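# Seat the wooden bed rail onto the short post

## Task

Put the wooden bed rail's near end onto the short post: both pegs must sit inside the two holes in the rail's end face, that end face must be against the post, and the rail's far end must rest in the bracket. The rail has to stay like this without the robot holding it. Afterwards, open the gripper(s) and pull the arms away.

## Robot and tools

ROBOT. Two Franka FR3 arms, left_arm and right_arm, each with a Robotiq 140 two-finger gripper. Their roots sit at (-0.004, +0.288, 0) m for left_arm and (-0.009, -0.412, 0) m for right_arm, each turned slightly about z (quat_wxyz (+0.995,0,0,+0.097) and (+1.000,0,0,+0.028)).

FRAME. Every printed pose uses one scene frame: origin on the table top midway between the arms, +x out across the table, +z up, left_arm on the +y side. The arm names are labels only, not image sides. The state line reads left_arm: … | right_arm: … and gives end_effector_position (metres) and end_effector_quat_wxyz. That position is the point between the pads when closed; it may be somewhat wrong, worse when the arm is stretched. The gripper's +z is the finger direction and its fingers move along its y axis. Closed fingertips extend about 33 mm past this point, open ones about 9 mm; closing pushes the tips roughly 24 mm further out, so keep that clearance from surfaces.

execute_actions. Argument actions is a list holding zero or one item; pictures (boolean) chooses whether images come back. An empty list only reports state. A motion item is {"rows": [...], "steps": n}, n from 1 to 15 (default 15), each step 1/30 s; rows has 1 to 15 rows, one per step, and the final row repeats for leftover steps. A wait item is {"steps": n} with no rows, n up to 300, counted from the previous result, and your thinking time eats into it. A refused call moves nothing.

ROW LAYOUT. One row is a single flat list of 20 numbers, each in [-1, 1], covering both arms even if one is idle: left_arm's 7 joint values, then its gripper position, force_limit, speed; then the same 10 for right_arm.

JOINT VALUES are offsets, not poses. They are measured from the joint angles in the latest result that printed Joint positions; if none has yet in this scene, or for a second or later call in one reply, they are measured from where the arm stands when the action begins. They are never relative to the previous row. Scaling: 1.0 equals 1.427 rad for waist, shoulder, upper arm roll and elbow, 3.044 rad for forearm roll, 2.596 rad for wrist pitch, 3.91 rad for wrist roll. Joint ranges in column order (rad): waist -2.744 to 2.744, shoulder -1.784 to 1.784, upper arm roll -2.901 to 2.901, elbow -3.042 to -0.152, forearm roll -2.807 to 2.807, wrist pitch 0.544 to 4.517, wrist roll -3.016 to 3.016. Requests beyond a range by more than 0.018 rad are refused; the real stop may differ by up to 0.018 rad, and a request past it is trimmed, reported by "joint sent to its limit" (possibly about an earlier action). No such line does not prove there is room. All-zero offsets are not a pause: they pull the arm back to the reference angles.

GRIPPER values are absolute settings. position: +1 fully open (140 mm), about -0.8 pads touching, -1 close until blocked. force_limit: roughly 14 N at -1, 60 N at 0, 107 N at +1 (parts up to 40 mm wide). speed: about 30 mm/s at -1, 140 at 0, 250 at +1. To leave a gripper alone, repeat its last three numbers; a 0 is a real command. After closing with -1, check object_status is 2. Codes: 0 moving, 1 blocked while opening, 2 blocked while closing (gripping), 3 reached target or pads met. A new force_limit only applies with a changed position (a change of 0.01 or more), e.g. switch -1 to -0.98. position_measured is in counts: 3 open, 230 closed, not linear.

MOTION LIMITS. Each joint's target is held within a lead of its measured angle: 0.248 rad for the first four joints, 0.677 forearm roll, 0.715 wrist pitch, 1.54 wrist roll; if the targets would put the gripper more than 70 mm from where it is, they are scaled back. Big offsets therefore take several actions. Between calls the arms keep heading to the last row's target until they nearly stop or a step is HELD.

RESULT LINES. Joint positions and Joint velocities give one block per arm (rad, rad/s). "joint command not followed" means a clearance check altered or blocked joint targets; the rest of the row still ran. HELD marks steps where the row was partly or wholly not sent. MOTOR HOT warns of heating from holding loads; an OVER-TEMPERATURE FAULT brakes that arm until cool. TORQUE FAULT (load limits 85 N m for the first four joints, 11 N m for the wrist three) or FORCE FAULT (85 N external force on arm, tool or held load, weight included) halts that arm for 10 s and drops the rest of the call.

OTHER TOOLS. zoom_image takes camera (cam_head_left, cam_head_right, cam_high, cam_left_wrist, cam_right_wrist) and region [x0, y0, x1, y1] in that image's pixels, top-left origin, no larger than 504 by 504. Head and high images are 896x504, wrist ones 504x504 fisheye. show_instructions displays the reference image of the fitted rail. read_manual, optional section "licences", returns licence text only. finished_scene with scene (integer) ends that scene irreversibly and reports success.

AVOID. Dropping or knocking anything off the table, slamming or shoving hard, arms striking or pressing each other, and ending while the rail depends on the gripper. Occasional brief tugs on held parts or pushes on loose ones can happen, so grip firmly.

Each tool is called as name(argument=value, ...) on one line, values as JSON.

Reference images:

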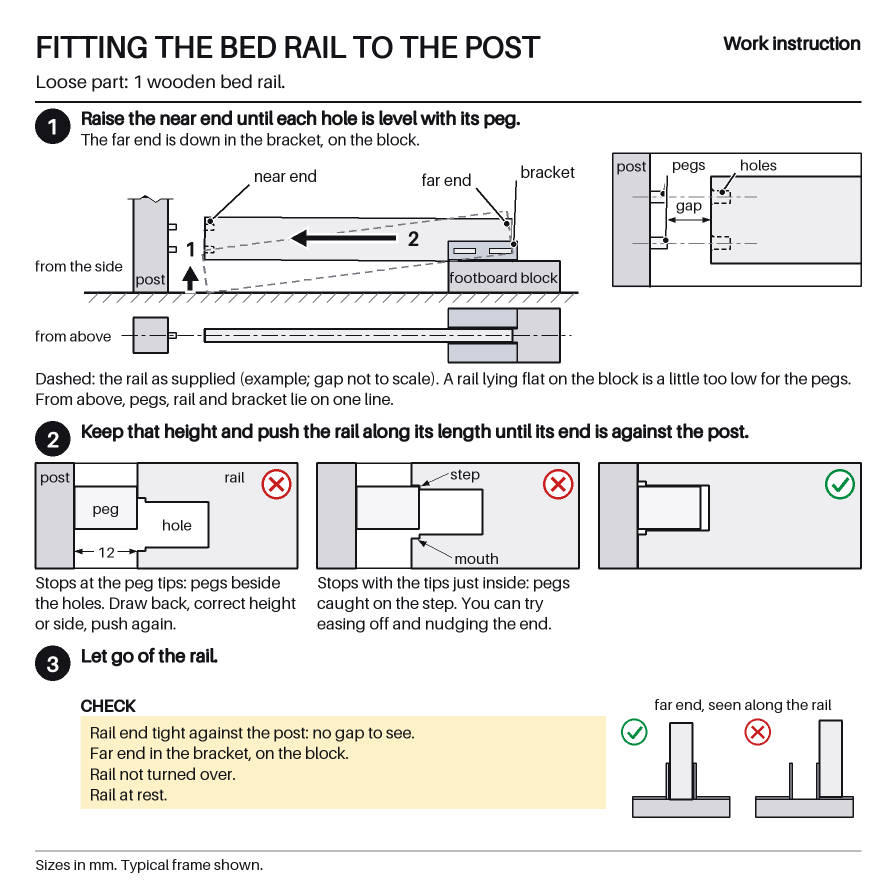

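## Session

execute_actions(actions=[])

Scene clock: 0.00 s of 4100.00 s.
left_arm: end_effector_position=(+0.5255, -0.0462, +0.2658) position_measured=3 object_status=3 end_effector_quat_wxyz=(-0.152, +0.575, +0.795, -0.118) | right_arm: end_effector_position=(+0.0899, -0.5489, +0.3036) position_measured=3 object_status=3 end_effector_quat_wxyz=(-0.238, +0.919, -0.103, -0.298)
Joint positions: left_arm=[-0.547  0.654 -0.189 -0.998 -0.089  1.312  2.293] | right_arm=[-0.819 -0.437 -0.076 -2.378 -0.061  1.161 -2.168]
Joint velocities: left_arm=[ 0.    -0.    -0.003 -0.001  0.    -0.    -0.002] | right_arm=[ 0.    -0.002  0.001  0.     0.002 -0.001  0.001]

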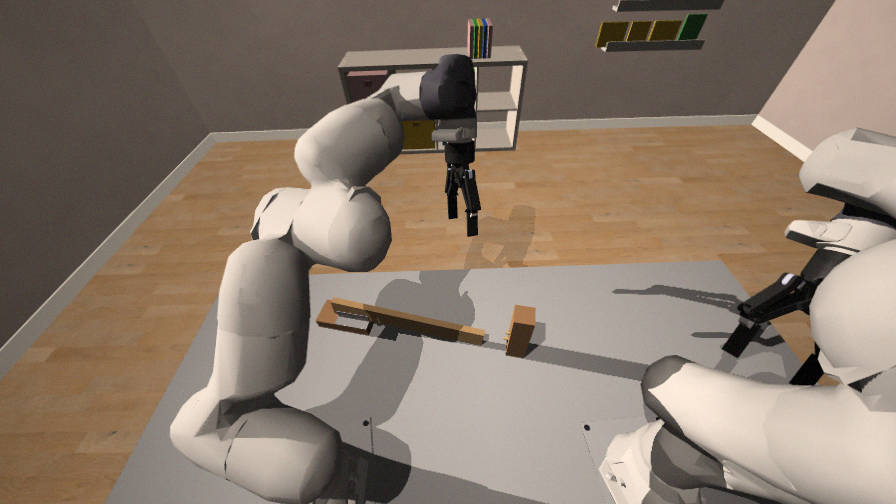

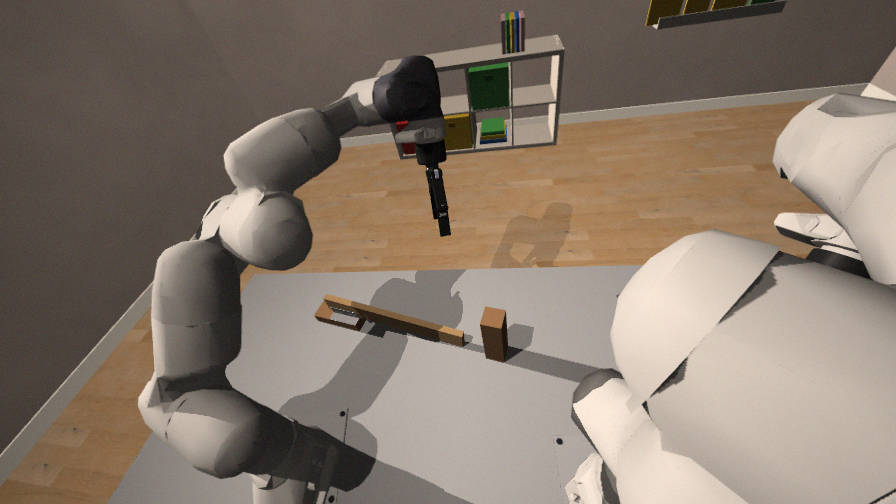

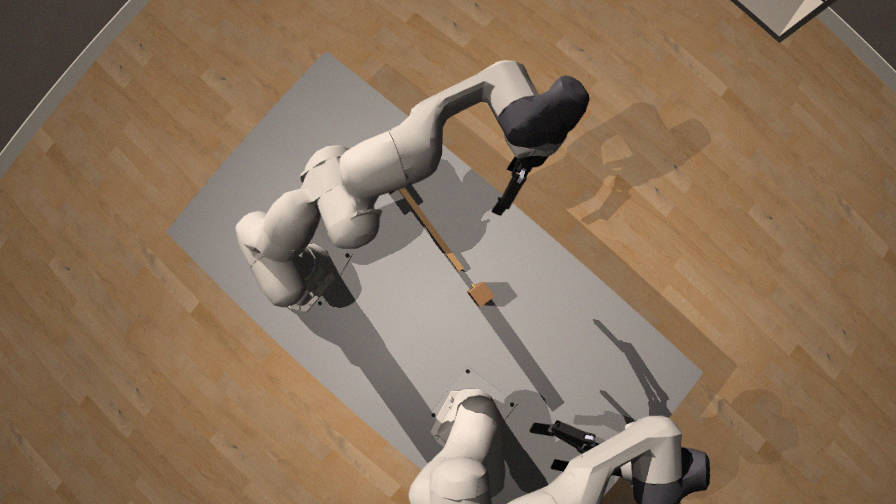

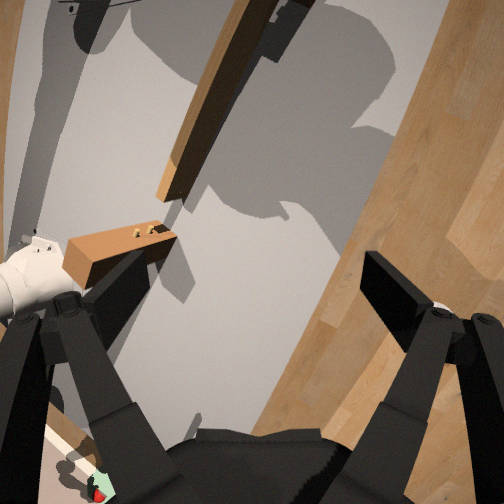

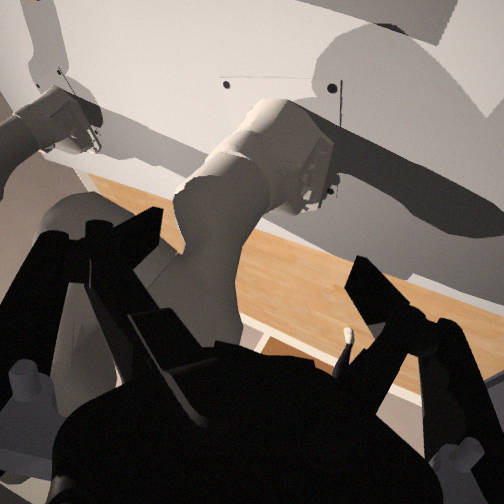

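zoom_image(camera="cam_high", region=[280,160,560,440])

zoom_image(camera="cam_head_left", region=[300,280,560,380])

zoom_image(camera="cam_left_wrist", region=[50,130,250,300])

Region (280, 160, 560, 440) of cam_high's 896x504 image, scaled by 1.800, with more detail than that image has.

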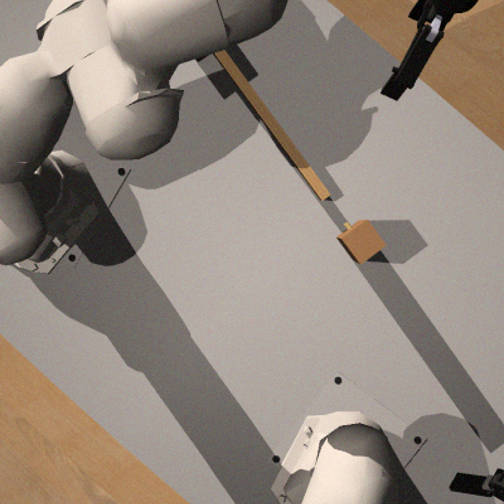

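Region (300, 280, 560, 380) of cam_head_left's 896x504 image, scaled by 1.938, with more detail than that image has; it fills the top 194 rows of this view, and the rest is white.

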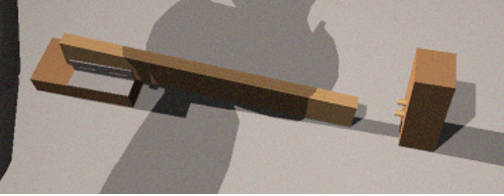

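Region (50, 130, 250, 300) of cam_left_wrist's 504x504 image, scaled by 2.520, with more detail than that image has; it fills the top 428 rows of this view, and the rest is white.

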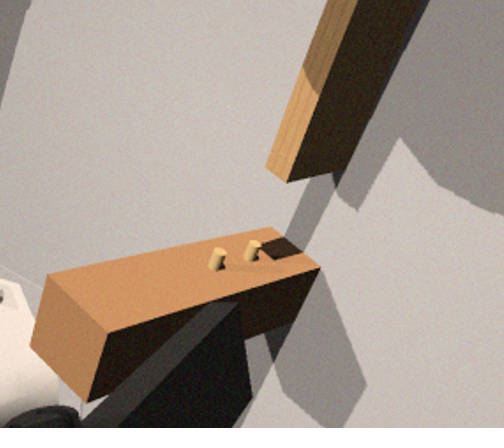

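execute_actions(actions=[{"rows":[[-0.226,-0.656,0.132,-0.95,0.029,0.366,-0.703,1,0,0,0,0,0,0,0,0,0,1,0,0]]}], pictures=false)

execute_actions(actions=[{"steps":90}], pictures=false)

Scene clock: 28.97 s of 4100.00 s.
left_arm: end_effector_position=(+0.5337, -0.1477, +0.3777) position_measured=3 object_status=3 end_effector_quat_wxyz=(+0.113, +0.137, +0.981, -0.079) | right_arm: end_effector_position=(+0.0899, -0.5489, +0.3036) position_measured=3 object_status=3 end_effector_quat_wxyz=(-0.238, +0.919, -0.103, -0.298)
Joint positions: left_arm=[-0.845  0.148 -0.024 -1.566 -0.02   1.99   1.181] | right_arm=[-0.819 -0.437 -0.076 -2.378 -0.061  1.161 -2.168]
Joint velocities: left_arm=[-0.286 -1.724  0.117 -1.743  0.092  1.167 -3.628] | right_arm=[ 0.    -0.001  0.    -0.     0.    -0.001  0.001]
Steps of this call (steps 1 to 90: nothing new was sent; then 25.47 s passed at rest; steps 91 to 105: all 15 steps of this action). Readings (joint positions | what the end effector reports):
91: left_arm=[-0.565 0.635 -0.162 -1.030 -0.082 1.357 2.236] | right_arm=[-0.819 -0.437 -0.076 -2.378 -0.061 1.161 -2.168] | left_arm position_measured=3 object_status=3 | right_arm position_measured=3 object_status=3
92: left_arm=[-0.588 0.612 -0.138 -1.062 -0.074 1.404 2.175] | right_arm=[-0.819 -0.437 -0.076 -2.378 -0.061 1.161 -2.168] | left_arm position_measured=3 object_status=3 | right_arm position_measured=3 object_status=3
94: left_arm=[-0.638 0.562 -0.105 -1.122 -0.062 1.495 2.061] | right_arm=[-0.819 -0.437 -0.076 -2.378 -0.061 1.161 -2.168] | left_arm position_measured=3 object_status=3 | right_arm position_measured=3 object_status=3
98: left_arm=[-0.733 0.452 -0.067 -1.239 -0.045 1.674 1.828] | right_arm=[-0.819 -0.437 -0.076 -2.378 -0.061 1.161 -2.168] | left_arm position_measured=3 object_status=3 | right_arm position_measured=3 object_status=3
105: the state above

Scene clock: 31.97 s of 4100.00 s.
left_arm: end_effector_position=(+0.3974, -0.0343, +0.2511) position_measured=3 object_status=3 end_effector_quat_wxyz=(+0.020, -0.622, +0.778, -0.092) | right_arm: end_effector_position=(+0.0899, -0.5489, +0.3036) position_measured=3 object_status=3 end_effector_quat_wxyz=(-0.238, +0.919, -0.103, -0.298)
Joint positions: left_arm=[-0.868 -0.281 -0.002 -2.352 -0.004  2.26  -0.451] | right_arm=[-0.819 -0.437 -0.076 -2.378 -0.061  1.161 -2.168]
Joint velocities: left_arm=[ 0.001 -0.001  0.001 -0.001 -0.     0.     0.   ] | right_arm=[-0.001  0.001 -0.001 -0.001  0.    -0.001  0.002]
Steps of this call (steps 1 to 75: the robot went on to your last target; steps 76 to 90: nothing new was sent). Readings (joint positions | what the end effector reports):
1: left_arm=[-0.854 0.082 -0.020 -1.637 -0.016 2.034 1.040] | right_arm=[-0.819 -0.437 -0.076 -2.378 -0.061 1.161 -2.168] | left_arm position_measured=3 object_status=3 | right_arm position_measured=3 object_status=3
2: left_arm=[-0.861 0.007 -0.016 -1.715 -0.013 2.075 0.887] | right_arm=[-0.819 -0.437 -0.076 -2.378 -0.061 1.161 -2.168] | left_arm position_measured=3 object_status=3 | right_arm position_measured=3 object_status=3
4: left_arm=[-0.867 -0.148 -0.011 -1.869 -0.009 2.137 0.623] | right_arm=[-0.819 -0.437 -0.076 -2.378 -0.061 1.161 -2.168] | left_arm position_measured=3 object_status=3 | right_arm position_measured=3 object_status=3
8: left_arm=[-0.868 -0.281 -0.005 -2.072 -0.006 2.195 0.335] | right_arm=[-0.819 -0.437 -0.076 -2.378 -0.061 1.161 -2.168] | left_arm position_measured=3 object_status=3 | right_arm position_measured=3 object_status=3
90: the state above
All arms were judged still, so your last target was given up. Only a new action makes them travel on or press farther. Fingers that are still opening or closing keep moving.

execute_actions(actions=[{"rows":[[0,0,0,-0.134,0,0,0,1,0,0,0,0,0,0,0,0,0,1,0,0]]}])

Scene clock: 40.57 s of 4100.00 s.
left_arm: end_effector_position=(+0.3293, +0.0202, +0.1588) position_measured=3 object_status=3 end_effector_quat_wxyz=(-0.002, -0.624, +0.781, +0.002) | right_arm: end_effector_position=(+0.0899, -0.5489, +0.3036) position_measured=3 object_status=3 end_effector_quat_wxyz=(-0.238, +0.919, -0.103, -0.298)
Joint positions: left_arm=[-0.868 -0.278 -0.002 -2.542 -0.003  2.259 -0.451] | right_arm=[-0.819 -0.437 -0.076 -2.378 -0.061  1.161 -2.168]
Joint velocities: left_arm=[ 0.001 -0.009 -0.    -0.    -0.001  0.001 -0.   ] | right_arm=[-0.    -0.001 -0.001  0.001 -0.001 -0.     0.001]
Steps of this call (steps 1 to 90: nothing new was sent; then 5.10 s passed at rest; steps 91 to 105: all 15 steps of this action). Readings (joint positions | what the end effector reports):
91: left_arm=[-0.868 -0.287 -0.002 -2.372 -0.003 2.265 -0.451] | right_arm=[-0.819 -0.437 -0.076 -2.378 -0.061 1.161 -2.168] | left_arm position_measured=3 object_status=3 | right_arm position_measured=3 object_status=3
92: left_arm=[-0.868 -0.291 -0.002 -2.402 -0.003 2.265 -0.451] | right_arm=[-0.819 -0.437 -0.076 -2.378 -0.061 1.161 -2.168] | left_arm position_measured=3 object_status=3 | right_arm position_measured=3 object_status=3
94: left_arm=[-0.868 -0.289 -0.002 -2.465 -0.003 2.265 -0.451] | right_arm=[-0.819 -0.437 -0.076 -2.378 -0.061 1.161 -2.168] | left_arm position_measured=3 object_status=3 | right_arm position_measured=3 object_status=3
98: left_arm=[-0.868 -0.275 -0.002 -2.535 -0.003 2.259 -0.451] | right_arm=[-0.819 -0.437 -0.076 -2.378 -0.061 1.161 -2.168] | left_arm position_measured=3 object_status=3 | right_arm position_measured=3 object_status=3
105: the state above

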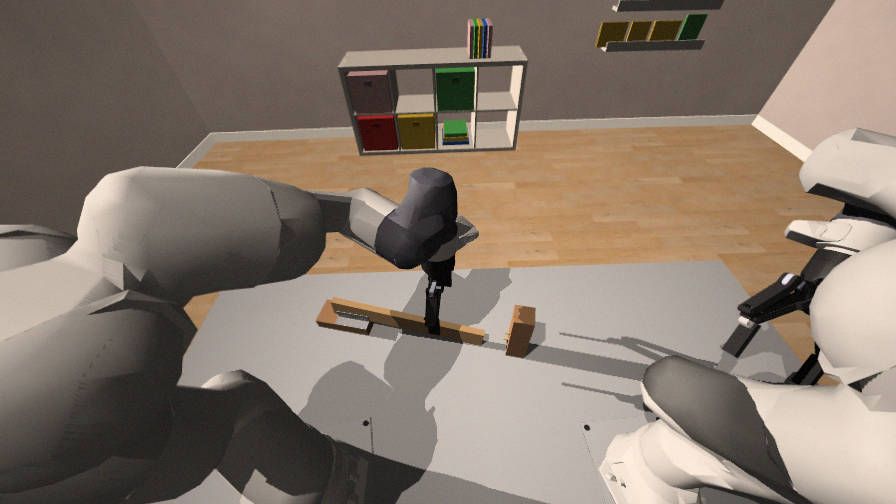

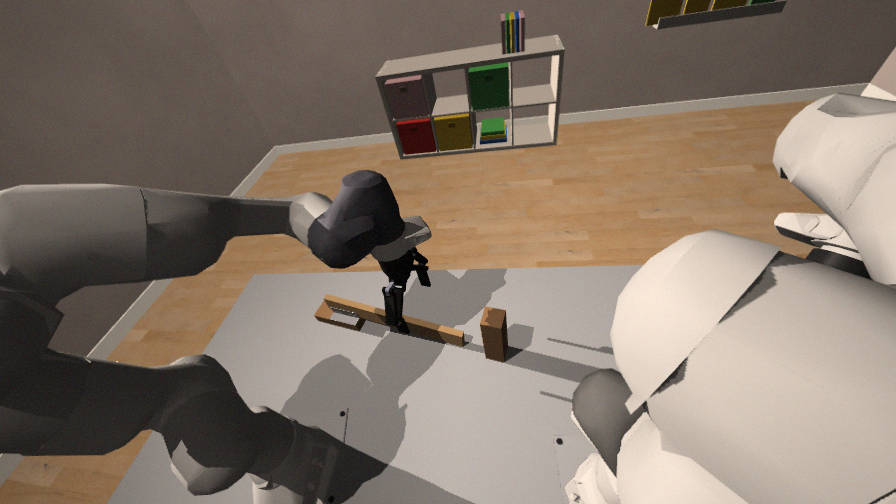

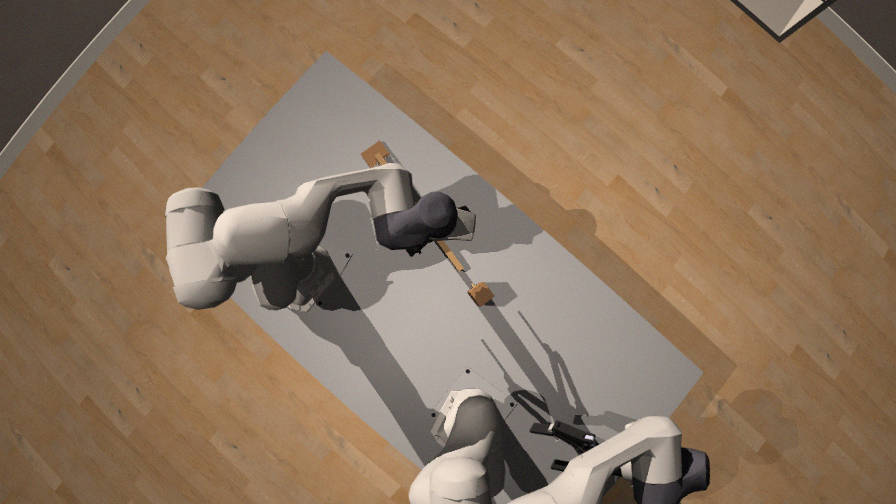

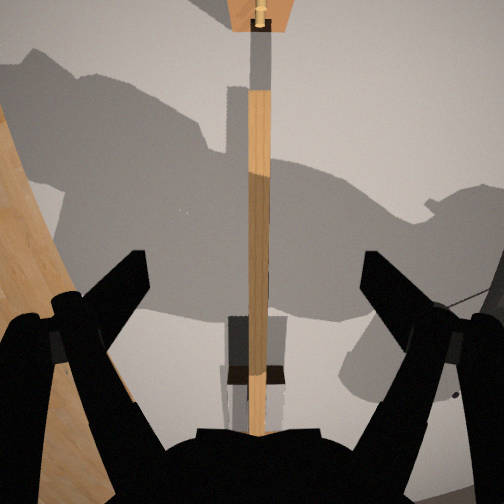

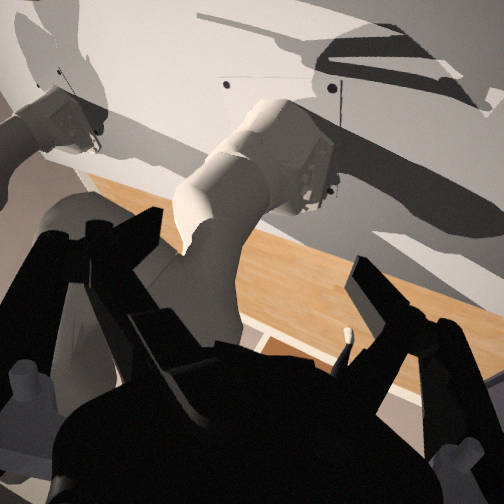

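execute_actions(actions=[{"rows":[[-0.02,0.03,0,0,0,0.017,-0.007,0,-1,0,0,0,0,0,0,0,0,1,0,0],[-0.04,0.06,0,0,0,0.034,-0.014,0,-1,0,0,0,0,0,0,0,0,1,0,0],[-0.06,0.09,0,0,0,0.05,-0.021,0,-1,0,0,0,0,0,0,0,0,1,0,0],[-0.0715,0.12,0,0,0,0.07,-0.026,0,-1,0,0,0,0,0,0,0,0,1,0,0],[-0.0715,0.15,0,-0.005,0,0.09,-0.026,0,-1,0,0,0,0,0,0,0,0,1,0,0],[-0.0715,0.17,0,-0.008,0,0.1,-0.026,0,-1,0,0,0,0,0,0,0,0,1,0,0],[-0.0715,0.194,0,-0.011,0,0.115,-0.026,0,-1,0,0,0,0,0,0,0,0,1,0,0]]}], pictures=false)

execute_actions(actions=[{"steps":15}])

Scene clock: 54.90 s of 4100.00 s.
left_arm: end_effector_position=(+0.3088, -0.0206, +0.0520) position_measured=108 object_status=0 end_effector_quat_wxyz=(-0.003, -0.614, +0.789, +0.018) | right_arm: end_effector_position=(+0.0899, -0.5489, +0.3036) position_measured=3 object_status=3 end_effector_quat_wxyz=(-0.238, +0.919, -0.103, -0.298)
Joint positions: left_arm=[-0.969  0.    -0.004 -2.56  -0.003  2.524 -0.526] | right_arm=[-0.819 -0.437 -0.076 -2.378 -0.061  1.161 -2.168]
Joint velocities: left_arm=[-0.002 -0.003  0.005  0.018 -0.001  0.189 -0.073] | right_arm=[ 0.    -0.     0.     0.001  0.002  0.001  0.   ]
Steps of this call (steps 1 to 15: the robot went on to your last target; steps 16 to 90: nothing new was sent; then 10.83 s passed at rest; steps 91 to 105: all 15 steps of this action). Readings (joint positions | what the end effector reports):
91: left_arm=[-0.874 -0.273 -0.000 -2.540 -0.003 2.266 -0.453] | right_arm=[-0.819 -0.437 -0.076 -2.378 -0.061 1.161 -2.168] | left_arm position_measured=3 object_status=0 | right_arm position_measured=3 object_status=3
92: left_arm=[-0.886 -0.256 0.002 -2.538 -0.003 2.281 -0.458] | right_arm=[-0.819 -0.437 -0.076 -2.378 -0.061 1.161 -2.168] | left_arm position_measured=9 object_status=0 | right_arm position_measured=3 object_status=3
94: left_arm=[-0.924 -0.196 0.003 -2.535 -0.003 2.325 -0.474] | right_arm=[-0.819 -0.437 -0.076 -2.378 -0.061 1.161 -2.168] | left_arm position_measured=25 object_status=0 | right_arm position_measured=3 object_status=3
98: left_arm=[-0.965 -0.048 -0.005 -2.550 -0.003 2.439 -0.500] | right_arm=[-0.819 -0.437 -0.076 -2.378 -0.061 1.161 -2.168] | left_arm position_measured=55 object_status=0 | right_arm position_measured=3 object_status=3
105: the state above

Scene clock: 55.40 s of 4100.00 s.
left_arm: end_effector_position=(+0.3160, -0.0275, +0.0548) position_measured=129 object_status=3 end_effector_quat_wxyz=(-0.001, -0.621, +0.784, +0.003) | right_arm: end_effector_position=(+0.0899, -0.5489, +0.3036) position_measured=3 object_status=3 end_effector_quat_wxyz=(-0.238, +0.919, -0.103, -0.298)
Joint positions: left_arm=[-0.969 -0.    -0.004 -2.559 -0.003  2.554 -0.544] | right_arm=[-0.819 -0.437 -0.076 -2.378 -0.061  1.161 -2.168]
Joint velocities: left_arm=[ 0.001  0.001  0.     0.001 -0.001  0.009 -0.014] | right_arm=[ 0.001  0.     0.001  0.002 -0.    -0.    -0.001]
Steps of this call (steps 1 to 15: the robot went on to your last target). Readings (joint positions | what the end effector reports):
1: left_arm=[-0.969 -0.000 -0.004 -2.559 -0.003 2.530 -0.528] | right_arm=[-0.819 -0.437 -0.076 -2.378 -0.061 1.161 -2.168] | left_arm position_measured=116 object_status=0 | right_arm position_measured=3 object_status=3
2: left_arm=[-0.969 -0.000 -0.004 -2.559 -0.003 2.535 -0.530] | right_arm=[-0.819 -0.437 -0.076 -2.378 -0.061 1.161 -2.168] | left_arm position_measured=123 object_status=0 | right_arm position_measured=3 object_status=3
4: left_arm=[-0.969 -0.000 -0.004 -2.559 -0.003 2.541 -0.534] | right_arm=[-0.819 -0.437 -0.076 -2.378 -0.061 1.161 -2.168] | left_arm position_measured=129 object_status=0 | right_arm position_measured=3 object_status=3
8: left_arm=[-0.969 -0.000 -0.004 -2.559 -0.003 2.549 -0.539] | right_arm=[-0.819 -0.437 -0.076 -2.378 -0.061 1.161 -2.168] | left_arm position_measured=129 object_status=0 | right_arm position_measured=3 object_status=3
15: the state above

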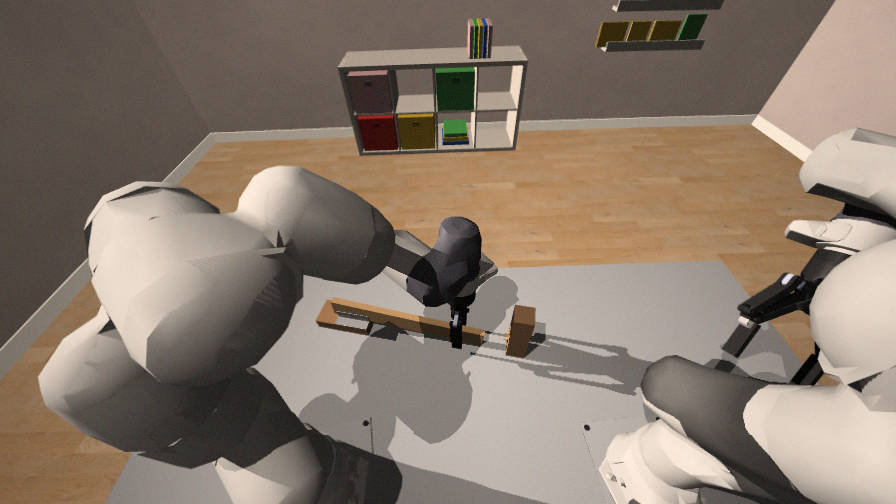

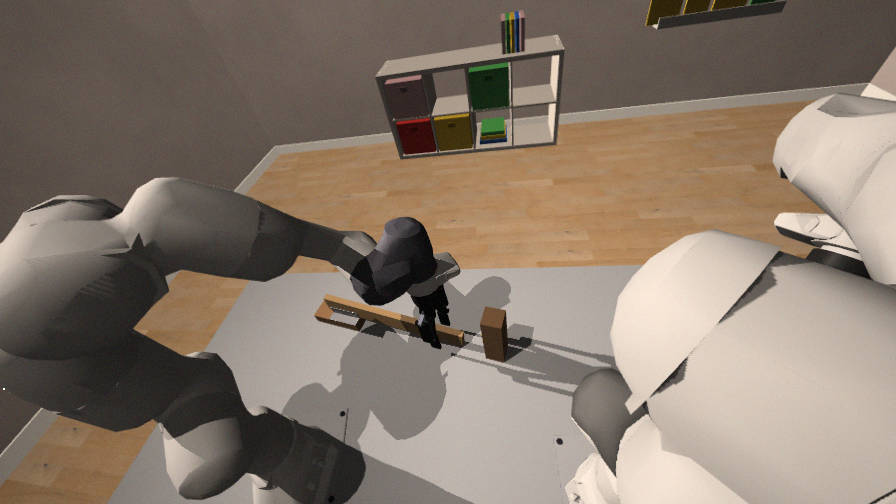

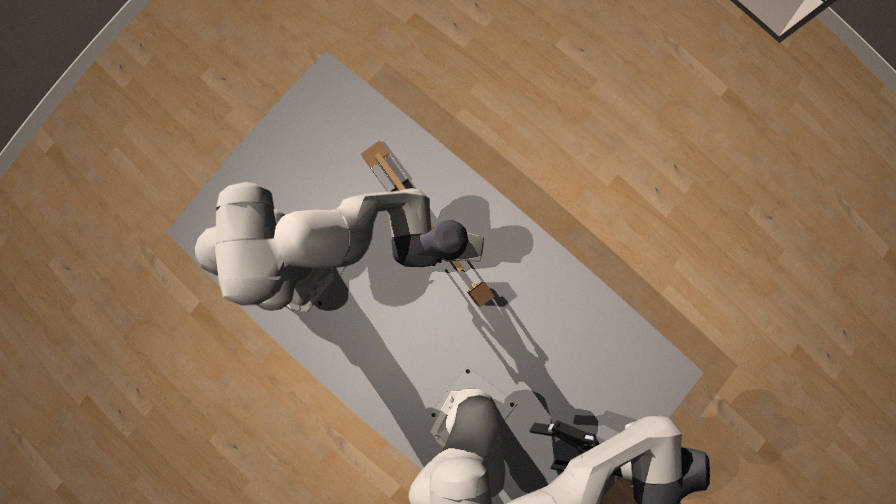

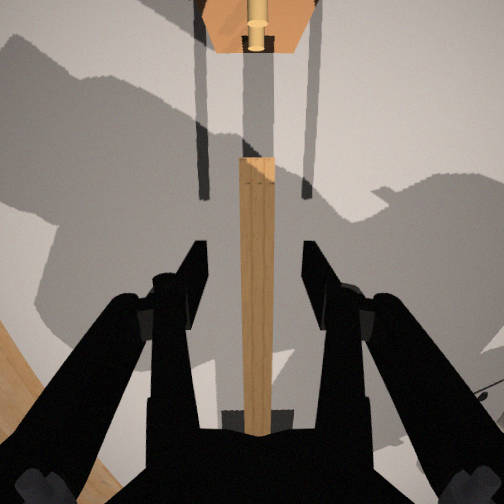

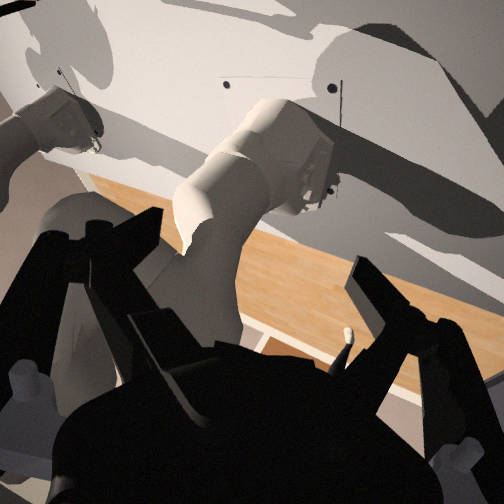

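execute_actions(actions=[{"rows":[[0,0,0,0,0,0.001,-0.001,-1,-0.3,0,0,0,0,0,0,0,0,1,0,0]]}], pictures=false)

execute_actions(actions=[{"rows":[[0,0,0,0,0,0,0,-1,-0.3,0,0,0,0,0,0,0,0,1,0,0],[0,0,0,0,0,0,0,-1,-0.3,0,0,0,0,0,0,0,0,1,0,0],[0,0,0,0,0,0,0,-1,-0.3,0,0,0,0,0,0,0,0,1,0,0],[0,-0.006,0,0,-0.007,0,0.005,-1,-0.3,0,0,0,0,0,0,0,0,1,0,0],[-0.001,-0.012,0,-0.001,-0.014,0,0.01,-1,-0.3,0,0,0,0,0,0,0,0,1,0,0],[-0.002,-0.018,0,-0.002,-0.02,-0.001,0.015,-1,-0.3,0,0,0,0,0,0,0,0,1,0,0],[-0.003,-0.024,0,-0.002,-0.026,-0.001,0.02,-1,-0.3,0,0,0,0,0,0,0,0,1,0,0],[-0.003,-0.03,0,-0.003,-0.033,-0.002,0.024,-1,-0.3,0,0,0,0,0,0,0,0,1,0,0],[-0.004,-0.036,0,-0.004,-0.039,-0.002,0.028,-1,-0.3,0,0,0,0,0,0,0,0,1,0,0],[-0.0047,-0.0418,0,-0.0041,-0.0457,-0.0023,0.028,-1,-0.3,0,0,0,0,0,0,0,0,1,0,0]]}], pictures=false)

execute_actions(actions=[{"steps":30}])

zoom_image(camera="cam_head_left", region=[300,280,560,380])

zoom_image(camera="cam_head_left", region=[460,300,540,365])

Scene clock: 79.13 s of 4100.00 s.
left_arm: end_effector_position=(+0.3165, -0.0279, +0.0550) position_measured=205 object_status=0 end_effector_quat_wxyz=(-0.001, -0.624, +0.781, +0.002) | right_arm: end_effector_position=(+0.0899, -0.5489, +0.3036) position_measured=3 object_status=3 end_effector_quat_wxyz=(-0.238, +0.919, -0.103, -0.298)
Joint positions: left_arm=[-0.969 -0.    -0.004 -2.559 -0.004  2.555 -0.552] | right_arm=[-0.819 -0.437 -0.076 -2.378 -0.061  1.161 -2.168]
Joint velocities: left_arm=[ 0.002  0.     0.     0.    -0.    -0.    -0.007] | right_arm=[-0.001  0.001 -0.001 -0.001  0.    -0.001  0.   ]
Steps of this call (steps 1 to 15: the robot went on to your last target; steps 16 to 90: nothing new was sent; then 20.23 s passed at rest; steps 91 to 105: all 15 steps of this action). Readings (joint positions | what the end effector reports):
91: left_arm=[-0.969 -0.000 -0.004 -2.559 -0.003 2.555 -0.548] | right_arm=[-0.819 -0.437 -0.076 -2.378 -0.061 1.161 -2.168] | left_arm position_measured=129 object_status=0 | right_arm position_measured=3 object_status=3
92: left_arm=[-0.969 -0.000 -0.004 -2.559 -0.003 2.555 -0.548] | right_arm=[-0.819 -0.437 -0.076 -2.378 -0.061 1.161 -2.168] | left_arm position_measured=135 object_status=0 | right_arm position_measured=3 object_status=3
94: left_arm=[-0.969 -0.000 -0.004 -2.559 -0.003 2.555 -0.548] | right_arm=[-0.819 -0.437 -0.076 -2.378 -0.061 1.161 -2.168] | left_arm position_measured=150 object_status=0 | right_arm position_measured=3 object_status=3
98: left_arm=[-0.969 -0.000 -0.004 -2.559 -0.003 2.555 -0.548] | right_arm=[-0.819 -0.437 -0.076 -2.378 -0.061 1.161 -2.168] | left_arm position_measured=181 object_status=0 | right_arm position_measured=3 object_status=3
105: the state above

Scene clock: 79.63 s of 4100.00 s.
left_arm: end_effector_position=(+0.3152, -0.0468, +0.0792) position_measured=205 object_status=2 end_effector_quat_wxyz=(-0.031, -0.631, +0.775, -0.028) | right_arm: end_effector_position=(+0.0899, -0.5489, +0.3036) position_measured=3 object_status=3 end_effector_quat_wxyz=(-0.238, +0.919, -0.103, -0.298)
Joint positions: left_arm=[-0.973 -0.056 -0.003 -2.563 -0.124  2.553 -0.475] | right_arm=[-0.819 -0.437 -0.076 -2.378 -0.061  1.161 -2.168]
Joint velocities: left_arm=[-0.01  -0.018  0.     0.001 -0.126 -0.001  0.127] | right_arm=[ 0.001  0.001 -0.    -0.001 -0.    -0.001  0.   ]
Steps of this call (steps 1 to 15: all 15 steps of this action). Readings (joint positions | what the end effector reports):
1: left_arm=[-0.969 -0.000 -0.004 -2.559 -0.004 2.555 -0.552] | right_arm=[-0.819 -0.437 -0.076 -2.378 -0.061 1.161 -2.168] | left_arm position_measured=205 object_status=0 | right_arm position_measured=3 object_status=3
2: left_arm=[-0.969 -0.000 -0.004 -2.559 -0.004 2.555 -0.552] | right_arm=[-0.819 -0.437 -0.076 -2.378 -0.061 1.161 -2.168] | left_arm position_measured=205 object_status=2 | right_arm position_measured=3 object_status=3
4: left_arm=[-0.969 -0.001 -0.004 -2.559 -0.008 2.555 -0.551] | right_arm=[-0.819 -0.437 -0.076 -2.378 -0.061 1.161 -2.168] | left_arm position_measured=205 object_status=2 | right_arm position_measured=3 object_status=3
8: left_arm=[-0.970 -0.022 -0.004 -2.562 -0.052 2.555 -0.526] | right_arm=[-0.819 -0.437 -0.076 -2.378 -0.061 1.161 -2.168] | left_arm position_measured=205 object_status=2 | right_arm position_measured=3 object_status=3
15: the state above

Scene clock: 80.63 s of 4100.00 s.
left_arm: end_effector_position=(+0.3125, -0.0473, +0.0787) position_measured=205 object_status=2 end_effector_quat_wxyz=(-0.036, -0.626, +0.779, -0.027) | right_arm: end_effector_position=(+0.0899, -0.5489, +0.3036) position_measured=3 object_status=3 end_effector_quat_wxyz=(-0.238, +0.919, -0.103, -0.298)
Joint positions: left_arm=[-0.974 -0.057 -0.003 -2.565 -0.141  2.55  -0.45 ] | right_arm=[-0.819 -0.437 -0.076 -2.378 -0.061  1.161 -2.168]
Joint velocities: left_arm=[-0.002  0.001 -0.    -0.001  0.    -0.     0.001] | right_arm=[ 0.    -0.001 -0.    -0.001  0.     0.    -0.001]
Steps of this call (steps 1 to 30: the robot went on to your last target). Readings (joint positions | what the end effector reports):
1: left_arm=[-0.974 -0.057 -0.003 -2.563 -0.128 2.553 -0.472] | right_arm=[-0.819 -0.437 -0.076 -2.378 -0.061 1.161 -2.168] | left_arm position_measured=205 object_status=2 | right_arm position_measured=3 object_status=3
2: left_arm=[-0.974 -0.057 -0.003 -2.563 -0.130 2.553 -0.468] | right_arm=[-0.819 -0.437 -0.076 -2.378 -0.061 1.161 -2.168] | left_arm position_measured=205 object_status=2 | right_arm position_measured=3 object_status=3
4: left_arm=[-0.974 -0.057 -0.003 -2.564 -0.134 2.552 -0.463] | right_arm=[-0.819 -0.437 -0.076 -2.378 -0.061 1.161 -2.168] | left_arm position_measured=205 object_status=2 | right_arm position_measured=3 object_status=3
8: left_arm=[-0.974 -0.057 -0.003 -2.564 -0.138 2.552 -0.457] | right_arm=[-0.819 -0.437 -0.076 -2.378 -0.061 1.161 -2.168] | left_arm position_measured=205 object_status=2 | right_arm position_measured=3 object_status=3
30: the state above
All arms were judged still, so your last target was given up. Only a new action makes them travel on or press farther. Fingers that are still opening or closing keep moving.

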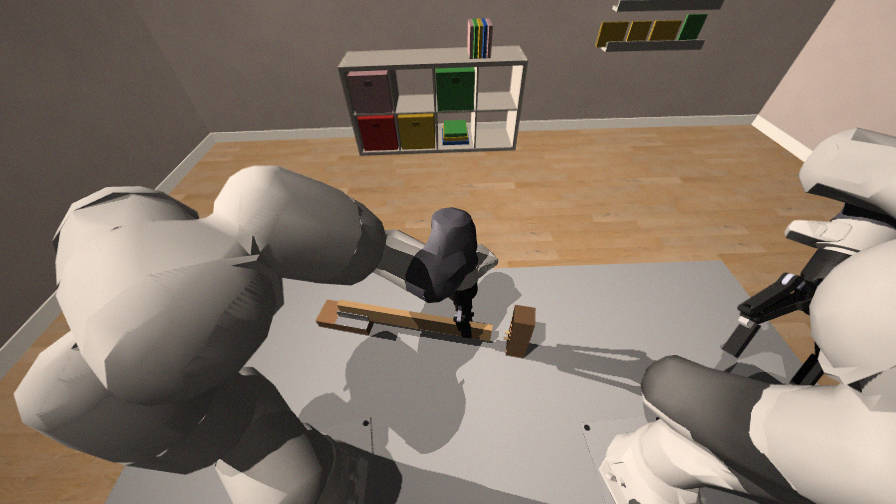

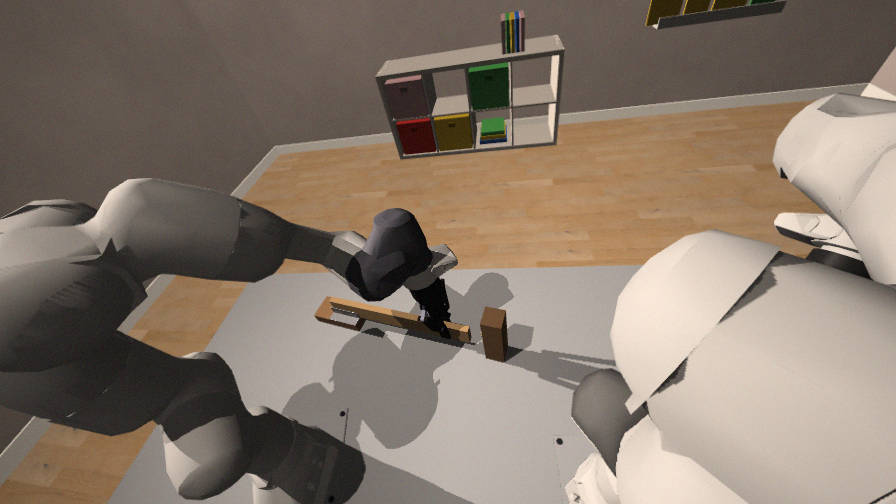

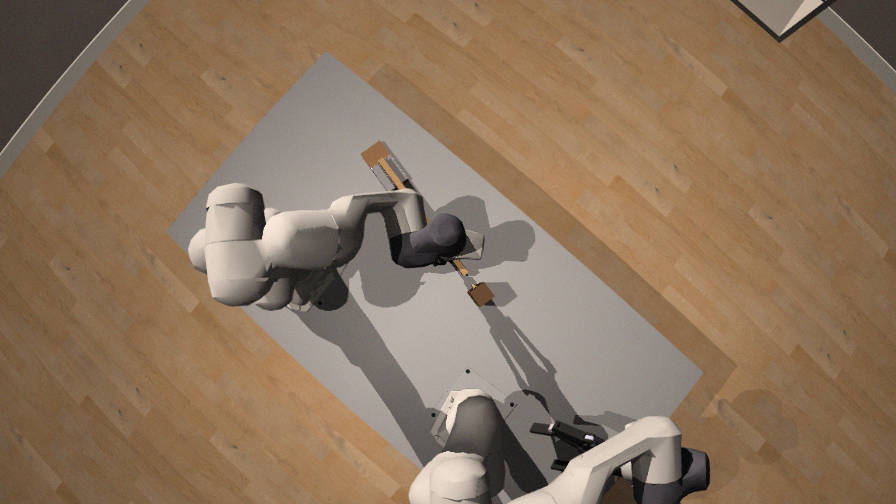

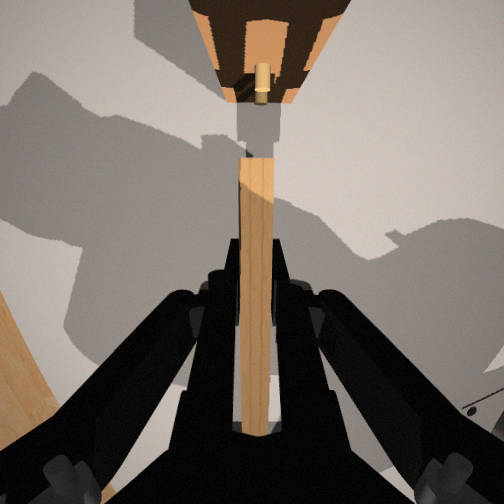

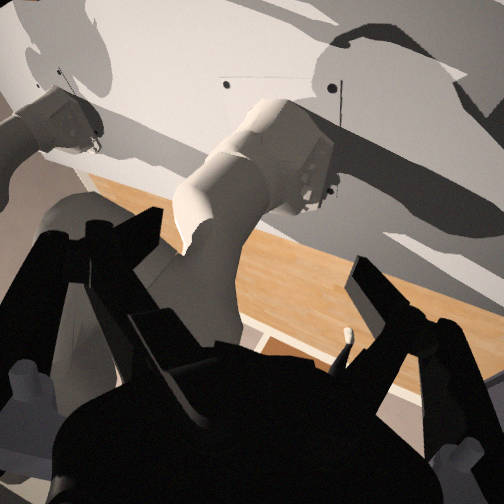

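Region (300, 280, 560, 380) of cam_head_left's 896x504 image, scaled by 1.938, with more detail than that image has; it fills the top 194 rows of this view, and the rest is white.

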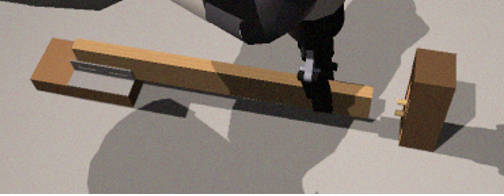

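Region (460, 300, 540, 365) of cam_head_left's 896x504 image, scaled by 6.300, with more detail than that image has; it fills the top 410 rows of this view, and the rest is white.

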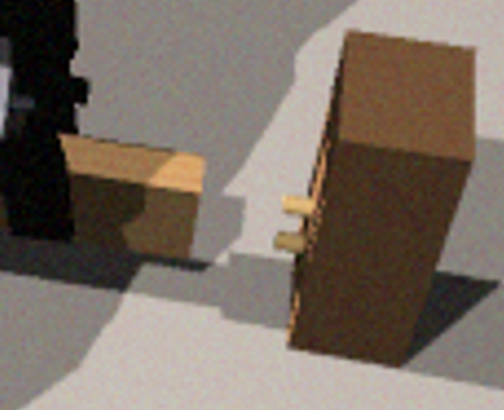

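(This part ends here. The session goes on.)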